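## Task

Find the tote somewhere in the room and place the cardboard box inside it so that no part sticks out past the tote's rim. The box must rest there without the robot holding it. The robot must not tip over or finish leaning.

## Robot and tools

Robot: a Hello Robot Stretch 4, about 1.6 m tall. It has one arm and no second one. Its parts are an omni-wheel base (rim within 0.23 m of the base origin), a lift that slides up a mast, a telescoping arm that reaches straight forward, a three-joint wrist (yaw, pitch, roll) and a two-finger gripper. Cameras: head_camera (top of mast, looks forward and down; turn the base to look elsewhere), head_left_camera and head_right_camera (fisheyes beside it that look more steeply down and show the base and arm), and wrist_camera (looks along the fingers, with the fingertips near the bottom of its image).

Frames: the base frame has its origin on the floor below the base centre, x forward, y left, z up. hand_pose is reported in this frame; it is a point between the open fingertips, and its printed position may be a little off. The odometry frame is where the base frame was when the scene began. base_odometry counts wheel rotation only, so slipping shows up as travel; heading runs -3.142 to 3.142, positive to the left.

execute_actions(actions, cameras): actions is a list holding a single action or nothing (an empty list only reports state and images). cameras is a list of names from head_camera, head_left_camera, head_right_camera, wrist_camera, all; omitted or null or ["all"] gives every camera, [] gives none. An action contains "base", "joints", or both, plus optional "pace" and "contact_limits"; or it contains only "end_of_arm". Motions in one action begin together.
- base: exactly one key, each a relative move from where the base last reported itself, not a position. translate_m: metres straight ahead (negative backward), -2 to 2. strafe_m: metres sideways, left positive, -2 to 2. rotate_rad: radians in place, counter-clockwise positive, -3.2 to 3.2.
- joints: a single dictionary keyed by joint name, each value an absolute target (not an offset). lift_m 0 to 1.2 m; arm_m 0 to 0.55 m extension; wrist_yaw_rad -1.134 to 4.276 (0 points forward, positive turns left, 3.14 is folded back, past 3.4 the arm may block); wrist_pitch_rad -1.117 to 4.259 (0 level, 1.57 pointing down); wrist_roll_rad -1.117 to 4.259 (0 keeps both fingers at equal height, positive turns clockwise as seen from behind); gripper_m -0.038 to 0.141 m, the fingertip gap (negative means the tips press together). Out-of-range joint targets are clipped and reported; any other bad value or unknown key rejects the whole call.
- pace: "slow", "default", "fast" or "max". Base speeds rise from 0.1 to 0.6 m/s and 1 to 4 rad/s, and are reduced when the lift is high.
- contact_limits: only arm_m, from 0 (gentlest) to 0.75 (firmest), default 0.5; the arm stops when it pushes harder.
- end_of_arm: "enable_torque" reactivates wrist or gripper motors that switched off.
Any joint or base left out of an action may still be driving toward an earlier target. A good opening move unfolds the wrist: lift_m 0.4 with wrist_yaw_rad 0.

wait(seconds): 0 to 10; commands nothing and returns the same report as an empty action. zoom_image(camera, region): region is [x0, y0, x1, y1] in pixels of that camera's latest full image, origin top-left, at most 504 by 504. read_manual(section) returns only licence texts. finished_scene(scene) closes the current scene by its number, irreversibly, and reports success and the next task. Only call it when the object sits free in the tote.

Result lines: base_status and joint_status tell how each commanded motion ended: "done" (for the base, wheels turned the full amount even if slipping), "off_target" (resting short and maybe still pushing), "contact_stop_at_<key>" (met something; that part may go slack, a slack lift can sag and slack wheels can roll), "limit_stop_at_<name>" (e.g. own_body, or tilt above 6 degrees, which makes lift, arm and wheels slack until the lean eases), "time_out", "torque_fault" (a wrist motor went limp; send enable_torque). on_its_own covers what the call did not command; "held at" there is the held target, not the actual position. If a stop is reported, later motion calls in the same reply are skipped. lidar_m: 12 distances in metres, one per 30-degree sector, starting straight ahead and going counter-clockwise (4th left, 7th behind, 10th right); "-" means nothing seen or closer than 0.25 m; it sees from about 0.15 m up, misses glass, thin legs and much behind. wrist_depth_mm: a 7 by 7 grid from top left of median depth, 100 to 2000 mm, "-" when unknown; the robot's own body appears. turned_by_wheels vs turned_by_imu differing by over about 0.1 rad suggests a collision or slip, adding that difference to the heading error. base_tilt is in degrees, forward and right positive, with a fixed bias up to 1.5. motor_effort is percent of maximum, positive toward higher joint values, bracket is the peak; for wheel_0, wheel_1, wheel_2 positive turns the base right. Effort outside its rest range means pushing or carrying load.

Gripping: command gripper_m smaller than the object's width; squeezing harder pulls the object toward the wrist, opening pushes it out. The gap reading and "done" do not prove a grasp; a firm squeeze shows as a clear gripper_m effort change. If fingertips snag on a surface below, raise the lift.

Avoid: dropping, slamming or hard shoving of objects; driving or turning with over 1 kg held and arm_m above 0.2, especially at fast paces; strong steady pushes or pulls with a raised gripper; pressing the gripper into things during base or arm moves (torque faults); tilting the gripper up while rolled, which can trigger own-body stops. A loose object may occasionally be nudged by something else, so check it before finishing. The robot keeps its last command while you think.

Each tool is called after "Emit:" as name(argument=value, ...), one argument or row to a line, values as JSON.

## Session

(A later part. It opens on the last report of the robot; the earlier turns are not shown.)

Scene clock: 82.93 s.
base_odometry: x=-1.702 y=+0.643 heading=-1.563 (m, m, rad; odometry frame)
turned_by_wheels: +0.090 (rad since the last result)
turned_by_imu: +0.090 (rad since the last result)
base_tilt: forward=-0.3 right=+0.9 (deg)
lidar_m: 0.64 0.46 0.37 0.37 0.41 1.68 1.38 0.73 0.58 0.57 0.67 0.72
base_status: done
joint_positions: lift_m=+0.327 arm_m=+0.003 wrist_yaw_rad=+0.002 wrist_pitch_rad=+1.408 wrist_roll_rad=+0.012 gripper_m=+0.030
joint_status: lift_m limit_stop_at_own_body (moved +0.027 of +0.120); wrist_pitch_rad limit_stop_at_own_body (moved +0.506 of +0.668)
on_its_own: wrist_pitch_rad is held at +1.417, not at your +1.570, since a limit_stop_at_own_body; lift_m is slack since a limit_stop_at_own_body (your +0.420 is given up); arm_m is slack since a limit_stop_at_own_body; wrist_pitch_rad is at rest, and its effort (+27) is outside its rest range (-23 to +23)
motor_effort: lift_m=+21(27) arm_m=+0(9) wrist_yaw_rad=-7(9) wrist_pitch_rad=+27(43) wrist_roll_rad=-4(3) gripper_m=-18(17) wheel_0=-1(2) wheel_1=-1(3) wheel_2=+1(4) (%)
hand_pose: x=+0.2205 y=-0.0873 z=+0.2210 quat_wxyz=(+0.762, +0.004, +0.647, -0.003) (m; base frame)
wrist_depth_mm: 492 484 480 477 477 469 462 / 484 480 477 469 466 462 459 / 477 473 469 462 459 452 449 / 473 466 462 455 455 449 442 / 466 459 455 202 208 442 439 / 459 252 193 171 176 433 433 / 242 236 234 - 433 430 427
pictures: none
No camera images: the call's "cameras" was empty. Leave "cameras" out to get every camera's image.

Emit:
execute_actions(
  actions=[
    {"joints":{"lift_m":0.42,"wrist_pitch_rad":1.3,"arm_m":0.1}},
  ],
  cameras=["wrist_camera"],
)

Emit:
execute_actions(
  actions=[
    {"base":{"translate_m":0.2},"joints":{"arm_m":0.37,"wrist_pitch_rad":1.57}},
  ],
)

Scene clock: 87.73 s.
base_odometry: x=-1.702 y=+0.643 heading=-1.563 (m, m, rad; odometry frame)
turned_by_wheels: +0.000 (rad since the last result)
turned_by_imu: +0.000 (rad since the last result)
base_tilt: forward=-0.2 right=+0.9 (deg)
lidar_m: 0.63 0.44 0.37 0.36 0.43 1.69 1.39 0.72 0.59 0.59 0.67 0.72
base_status: not commanded
joint_positions: lift_m=+0.420 arm_m=+0.098 wrist_yaw_rad=+0.000 wrist_pitch_rad=+1.301 wrist_roll_rad=+0.012 gripper_m=+0.030
joint_status: all done
motor_effort: lift_m=+26(24) arm_m=+9(9) wrist_yaw_rad=-2(7) wrist_pitch_rad=-2(26) wrist_roll_rad=+0(3) gripper_m=-20(18) wheel_0=-1(1) wheel_1=-1(1) wheel_2=+0(1) (%)
hand_pose: x=+0.3463 y=-0.0874 z=+0.3198 quat_wxyz=(+0.796, +0.005, +0.606, -0.003) (m; base frame)
wrist_depth_mm: 569 634 615 549 603 597 597 / 597 609 609 597 597 585 580 / 597 597 591 580 580 569 564 / 580 574 569 569 559 559 549 / 569 559 554 203 211 539 530 / 549 544 189 172 177 517 517 / 539 530 525 - 517 508 504
pictures: wrist_camera
Images, in order (width x height): wrist_camera 616x392.

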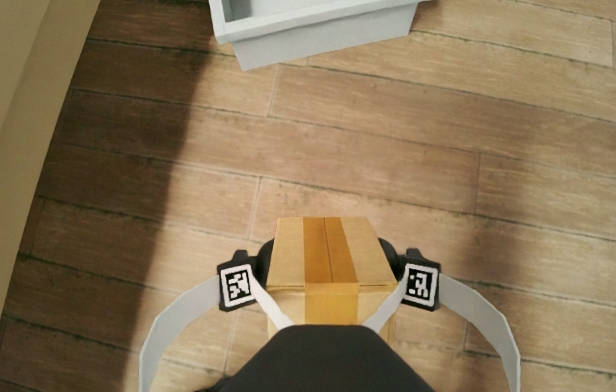

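Scene clock: 89.80 s.
base_odometry: x=-1.700 y=+0.443 heading=-1.563 (m, m, rad; odometry frame)
turned_by_wheels: +0.000 (rad since the last result)
turned_by_imu: -0.001 (rad since the last result)
base_tilt: forward=-0.3 right=+0.9 (deg)
lidar_m: 0.46 0.40 0.33 0.34 0.37 1.85 1.48 0.78 0.63 0.62 0.71 1.10
base_status: done
joint_positions: lift_m=+0.420 arm_m=+0.368 wrist_yaw_rad=+0.000 wrist_pitch_rad=+1.570 wrist_roll_rad=+0.012 gripper_m=+0.030
joint_status: all done
motor_effort: lift_m=+25(26) arm_m=+9(11) wrist_yaw_rad=-2(0) wrist_pitch_rad=+1(4) wrist_roll_rad=-2(0) gripper_m=-17(19) wheel_0=-1(3) wheel_1=+0(6) wheel_2=+0(8) (%)
hand_pose: x=+0.5397 y=-0.0874 z=+0.3093 quat_wxyz=(+0.707, +0.004, +0.707, -0.004) (m; base frame)
wrist_depth_mm: 500 525 525 521 517 508 504 / 517 535 530 525 508 512 512 / 539 544 512 530 521 521 517 / 549 549 539 535 530 525 525 / 559 554 459 203 210 535 530 / 569 559 189 172 177 539 535 / 574 569 564 - 549 549 539
pictures: head_camera, head_left_camera, head_right_camera, wrist_camera
Images, in order (width x height): head_camera 420x560, head_left_camera 420x672, head_right_camera 420x672, wrist_camera 616x392.

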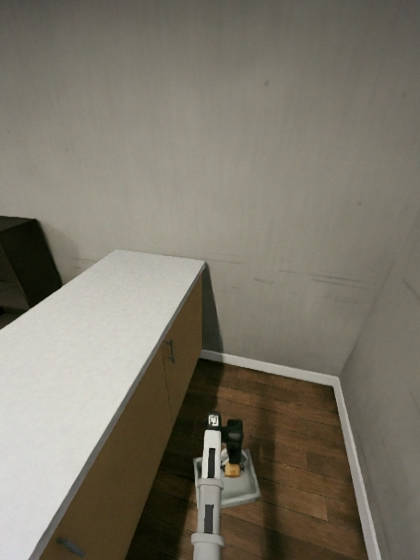

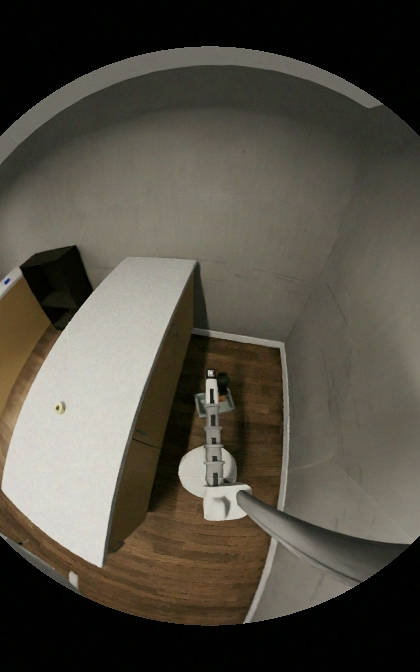

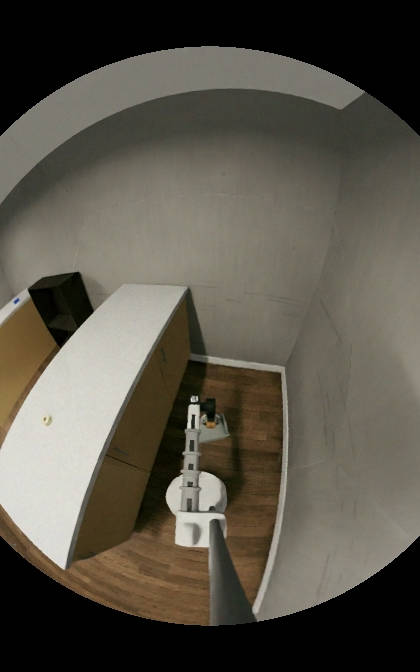

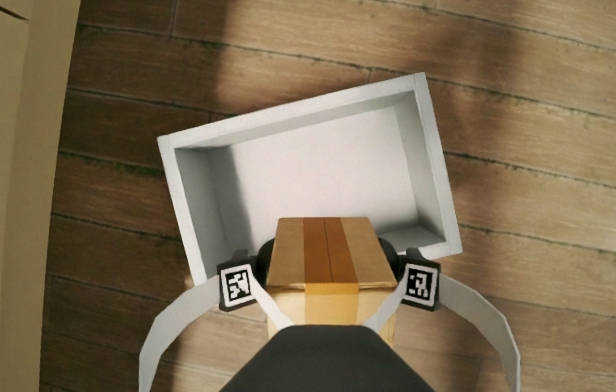

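Emit:
execute_actions(
  actions=[
    {"base":{"strafe_m":0.018},"joints":{"arm_m":0.43,"wrist_roll_rad":-0.23}},
  ],
  cameras=["wrist_camera"],
)

Emit:
execute_actions(
  actions=[
    {"joints":{"lift_m":0.28}},
  ],
  cameras=["wrist_camera","head_camera"],
)

Scene clock: 96.67 s.
base_odometry: x=-1.682 y=+0.443 heading=-1.563 (m, m, rad; odometry frame)
turned_by_wheels: +0.000 (rad since the last result)
turned_by_imu: +0.000 (rad since the last result)
base_tilt: forward=-0.3 right=+0.9 (deg)
lidar_m: 0.42 0.40 0.31 0.30 0.37 0.59 1.51 0.80 0.66 0.64 0.74 0.51
base_status: done
joint_positions: lift_m=+0.420 arm_m=+0.428 wrist_yaw_rad=+0.000 wrist_pitch_rad=+1.570 wrist_roll_rad=-0.230 gripper_m=+0.030
joint_status: all done
motor_effort: lift_m=+25(25) arm_m=+9(8) wrist_yaw_rad=-2(1) wrist_pitch_rad=+2(1) wrist_roll_rad=-3(2) gripper_m=-18(19) wheel_0=+1(8) wheel_1=-1(6) wheel_2=-1(1) (%)
hand_pose: x=+0.5996 y=-0.0874 z=+0.3093 quat_wxyz=(+0.703, -0.081, +0.702, +0.081) (m; base frame)
wrist_depth_mm: 357 530 525 521 517 508 504 / 459 539 530 525 521 512 508 / 508 544 535 530 525 521 512 / 554 549 539 530 525 530 521 / 564 559 459 203 211 535 530 / 574 564 190 172 176 539 535 / 574 574 564 - 549 544 539
pictures: wrist_camera
Images, in order (width x height): wrist_camera 616x392.

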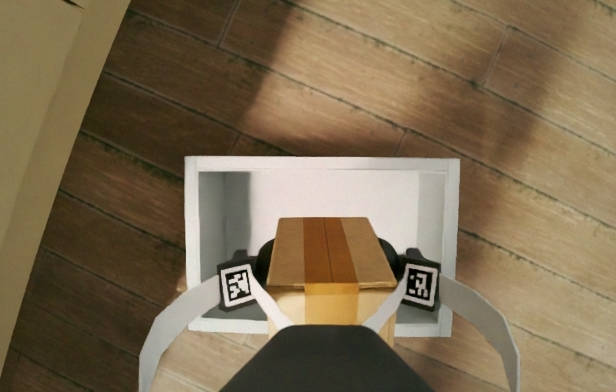

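Scene clock: 98.30 s.
base_odometry: x=-1.682 y=+0.443 heading=-1.563 (m, m, rad; odometry frame)
turned_by_wheels: +0.000 (rad since the last result)
turned_by_imu: +0.000 (rad since the last result)
base_tilt: forward=-0.3 right=+0.9 (deg)
lidar_m: 0.41 0.38 0.30 0.31 0.36 0.56 1.52 0.79 0.64 0.63 0.74 0.49
base_status: not commanded
joint_positions: lift_m=+0.280 arm_m=+0.428 wrist_yaw_rad=+0.000 wrist_pitch_rad=+1.570 wrist_roll_rad=-0.230 gripper_m=+0.030
joint_status: all done
motor_effort: lift_m=+17(24) arm_m=+9(9) wrist_yaw_rad=-2(1) wrist_pitch_rad=+1(1) wrist_roll_rad=+0(2) gripper_m=-19(18) wheel_0=+0(1) wheel_1=-1(1) wheel_2=-1(1) (%)
hand_pose: x=+0.5996 y=-0.0874 z=+0.1700 quat_wxyz=(+0.703, -0.081, +0.702, +0.081) (m; base frame)
wrist_depth_mm: 394 389 387 384 379 375 370 / 399 394 389 387 384 379 377 / 399 399 397 389 384 382 382 / 407 314 394 392 392 281 387 / 415 342 399 203 211 327 387 / 418 314 190 172 177 273 394 / 424 317 347 - 351 310 399
pictures: head_camera, wrist_camera
Images, in order (width x height): head_camera 420x560, wrist_camera 616x392.

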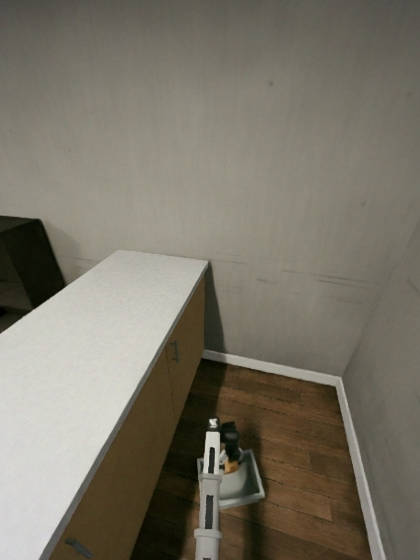

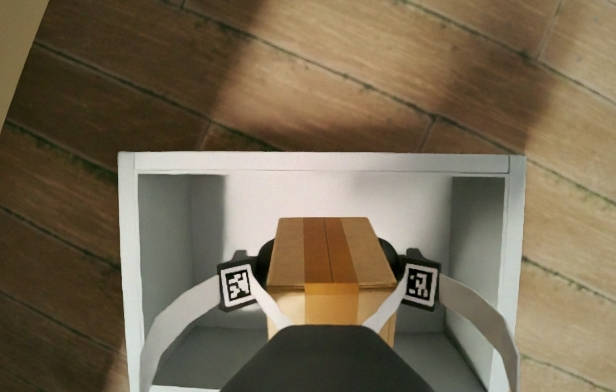

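Emit:
execute_actions(
  actions=[
    {"joints":{"lift_m":0.16}},
  ],
  cameras=["wrist_camera"],
)

Scene clock: 101.83 s.
base_odometry: x=-1.682 y=+0.443 heading=-1.563 (m, m, rad; odometry frame)
turned_by_wheels: +0.000 (rad since the last result)
turned_by_imu: +0.000 (rad since the last result)
base_tilt: forward=-0.3 right=+1.0 (deg)
lidar_m: 0.43 0.38 0.31 0.30 0.37 0.58 1.55 0.79 0.65 0.63 0.71 0.50
base_status: not commanded
joint_positions: lift_m=+0.160 arm_m=+0.428 wrist_yaw_rad=+0.000 wrist_pitch_rad=+1.570 wrist_roll_rad=-0.230 gripper_m=+0.030
joint_status: all done
motor_effort: lift_m=+17(15) arm_m=+9(9) wrist_yaw_rad=-1(1) wrist_pitch_rad=+1(1) wrist_roll_rad=-1(3) gripper_m=-18(17) wheel_0=+1(1) wheel_1=-1(1) wheel_2=-1(1) (%)
hand_pose: x=+0.5996 y=-0.0874 z=+0.0501 quat_wxyz=(+0.703, -0.081, +0.702, +0.081) (m; base frame)
wrist_depth_mm: 273 271 268 264 262 259 257 / 276 273 271 268 264 262 259 / 277 274 272 270 266 264 260 / 180 253 273 270 268 264 213 / 189 271 276 203 210 267 211 / 189 253 189 172 177 238 209 / 187 235 283 - 276 274 -
pictures: wrist_camera
Images, in order (width x height): wrist_camera 616x392.

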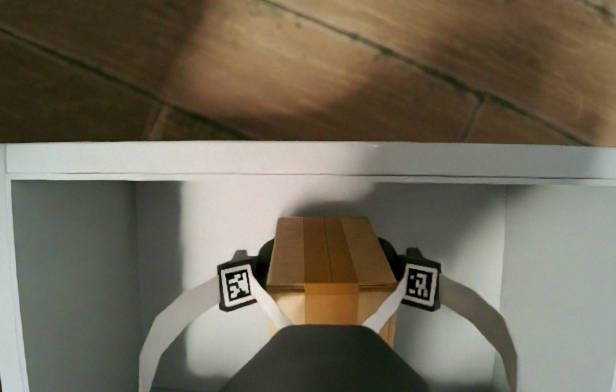

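Emit:
execute_actions(
  actions=[
    {"joints":{"lift_m":0.15,"gripper_m":0.11}},
  ],
  cameras=["wrist_camera"],
)

Emit:
execute_actions(
  actions=[
    {"joints":{"lift_m":0.4},"pace":"fast"},
  ],
  cameras=["wrist_camera"],
)

Scene clock: 106.03 s.
base_odometry: x=-1.682 y=+0.443 heading=-1.563 (m, m, rad; odometry frame)
turned_by_wheels: +0.000 (rad since the last result)
turned_by_imu: +0.000 (rad since the last result)
base_tilt: forward=-0.3 right=+0.9 (deg)
lidar_m: 0.41 0.39 0.31 0.31 0.36 0.58 1.52 0.79 0.65 0.63 0.73 0.51
base_status: not commanded
joint_positions: lift_m=+0.150 arm_m=+0.429 wrist_yaw_rad=+0.000 wrist_pitch_rad=+1.570 wrist_roll_rad=-0.230 gripper_m=+0.110
joint_status: all done
motor_effort: lift_m=+16(18) arm_m=+8(9) wrist_yaw_rad=-1(3) wrist_pitch_rad=+1(6) wrist_roll_rad=-1(2) gripper_m=-2(19) wheel_0=+1(1) wheel_1=-1(1) wheel_2=-1(1) (%)
hand_pose: x=+0.5996 y=-0.0874 z=+0.0401 quat_wxyz=(+0.703, -0.081, +0.702, +0.081) (m; base frame)
wrist_depth_mm: 263 260 257 255 252 250 248 / 265 263 262 258 255 252 250 / 267 264 143 142 256 254 253 / 180 254 264 260 258 255 200 / 189 267 266 216 259 256 211 / 189 252 270 173 179 238 208 / 187 250 273 - 266 264 -
pictures: wrist_camera
Images, in order (width x height): wrist_camera 616x392.

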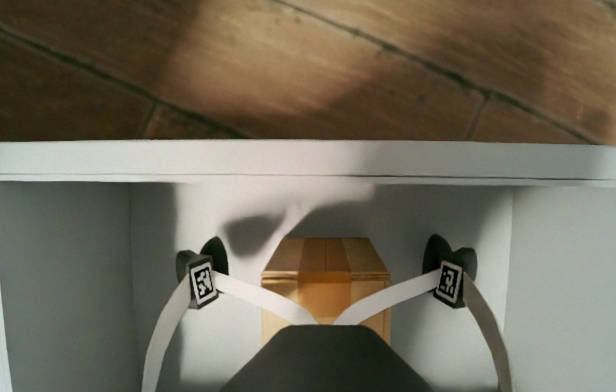

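Scene clock: 107.73 s.
base_odometry: x=-1.682 y=+0.443 heading=-1.563 (m, m, rad; odometry frame)
turned_by_wheels: +0.000 (rad since the last result)
turned_by_imu: +0.000 (rad since the last result)
base_tilt: forward=-0.4 right=+0.9 (deg)
lidar_m: 0.44 0.40 0.31 0.31 0.36 0.58 1.55 0.80 0.65 0.64 0.71 0.53
base_status: not commanded
joint_positions: lift_m=+0.400 arm_m=+0.429 wrist_yaw_rad=+0.000 wrist_pitch_rad=+1.570 wrist_roll_rad=-0.230 gripper_m=+0.110
joint_status: all done
motor_effort: lift_m=+25(24) arm_m=+8(9) wrist_yaw_rad=-1(2) wrist_pitch_rad=+1(1) wrist_roll_rad=-1(0) gripper_m=-3(2) wheel_0=+1(1) wheel_1=-1(1) wheel_2=-1(1) (%)
hand_pose: x=+0.5996 y=-0.0874 z=+0.2894 quat_wxyz=(+0.703, -0.081, +0.702, +0.081) (m; base frame)
wrist_depth_mm: 355 508 508 500 496 488 484 / 462 517 512 508 500 492 488 / 508 521 517 508 504 500 496 / 530 530 508 512 512 508 504 / 544 539 410 521 517 508 508 / 549 544 410 436 404 512 512 / 554 549 539 - 525 521 521
pictures: wrist_camera
Images, in order (width x height): wrist_camera 616x392.

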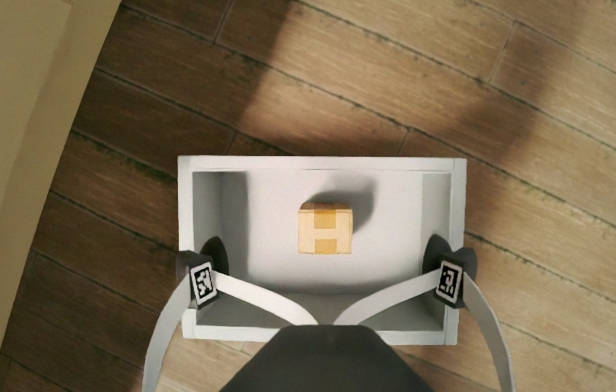

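Emit:
finished_scene(
  scene=1,
)

The scene is finished: the task was done.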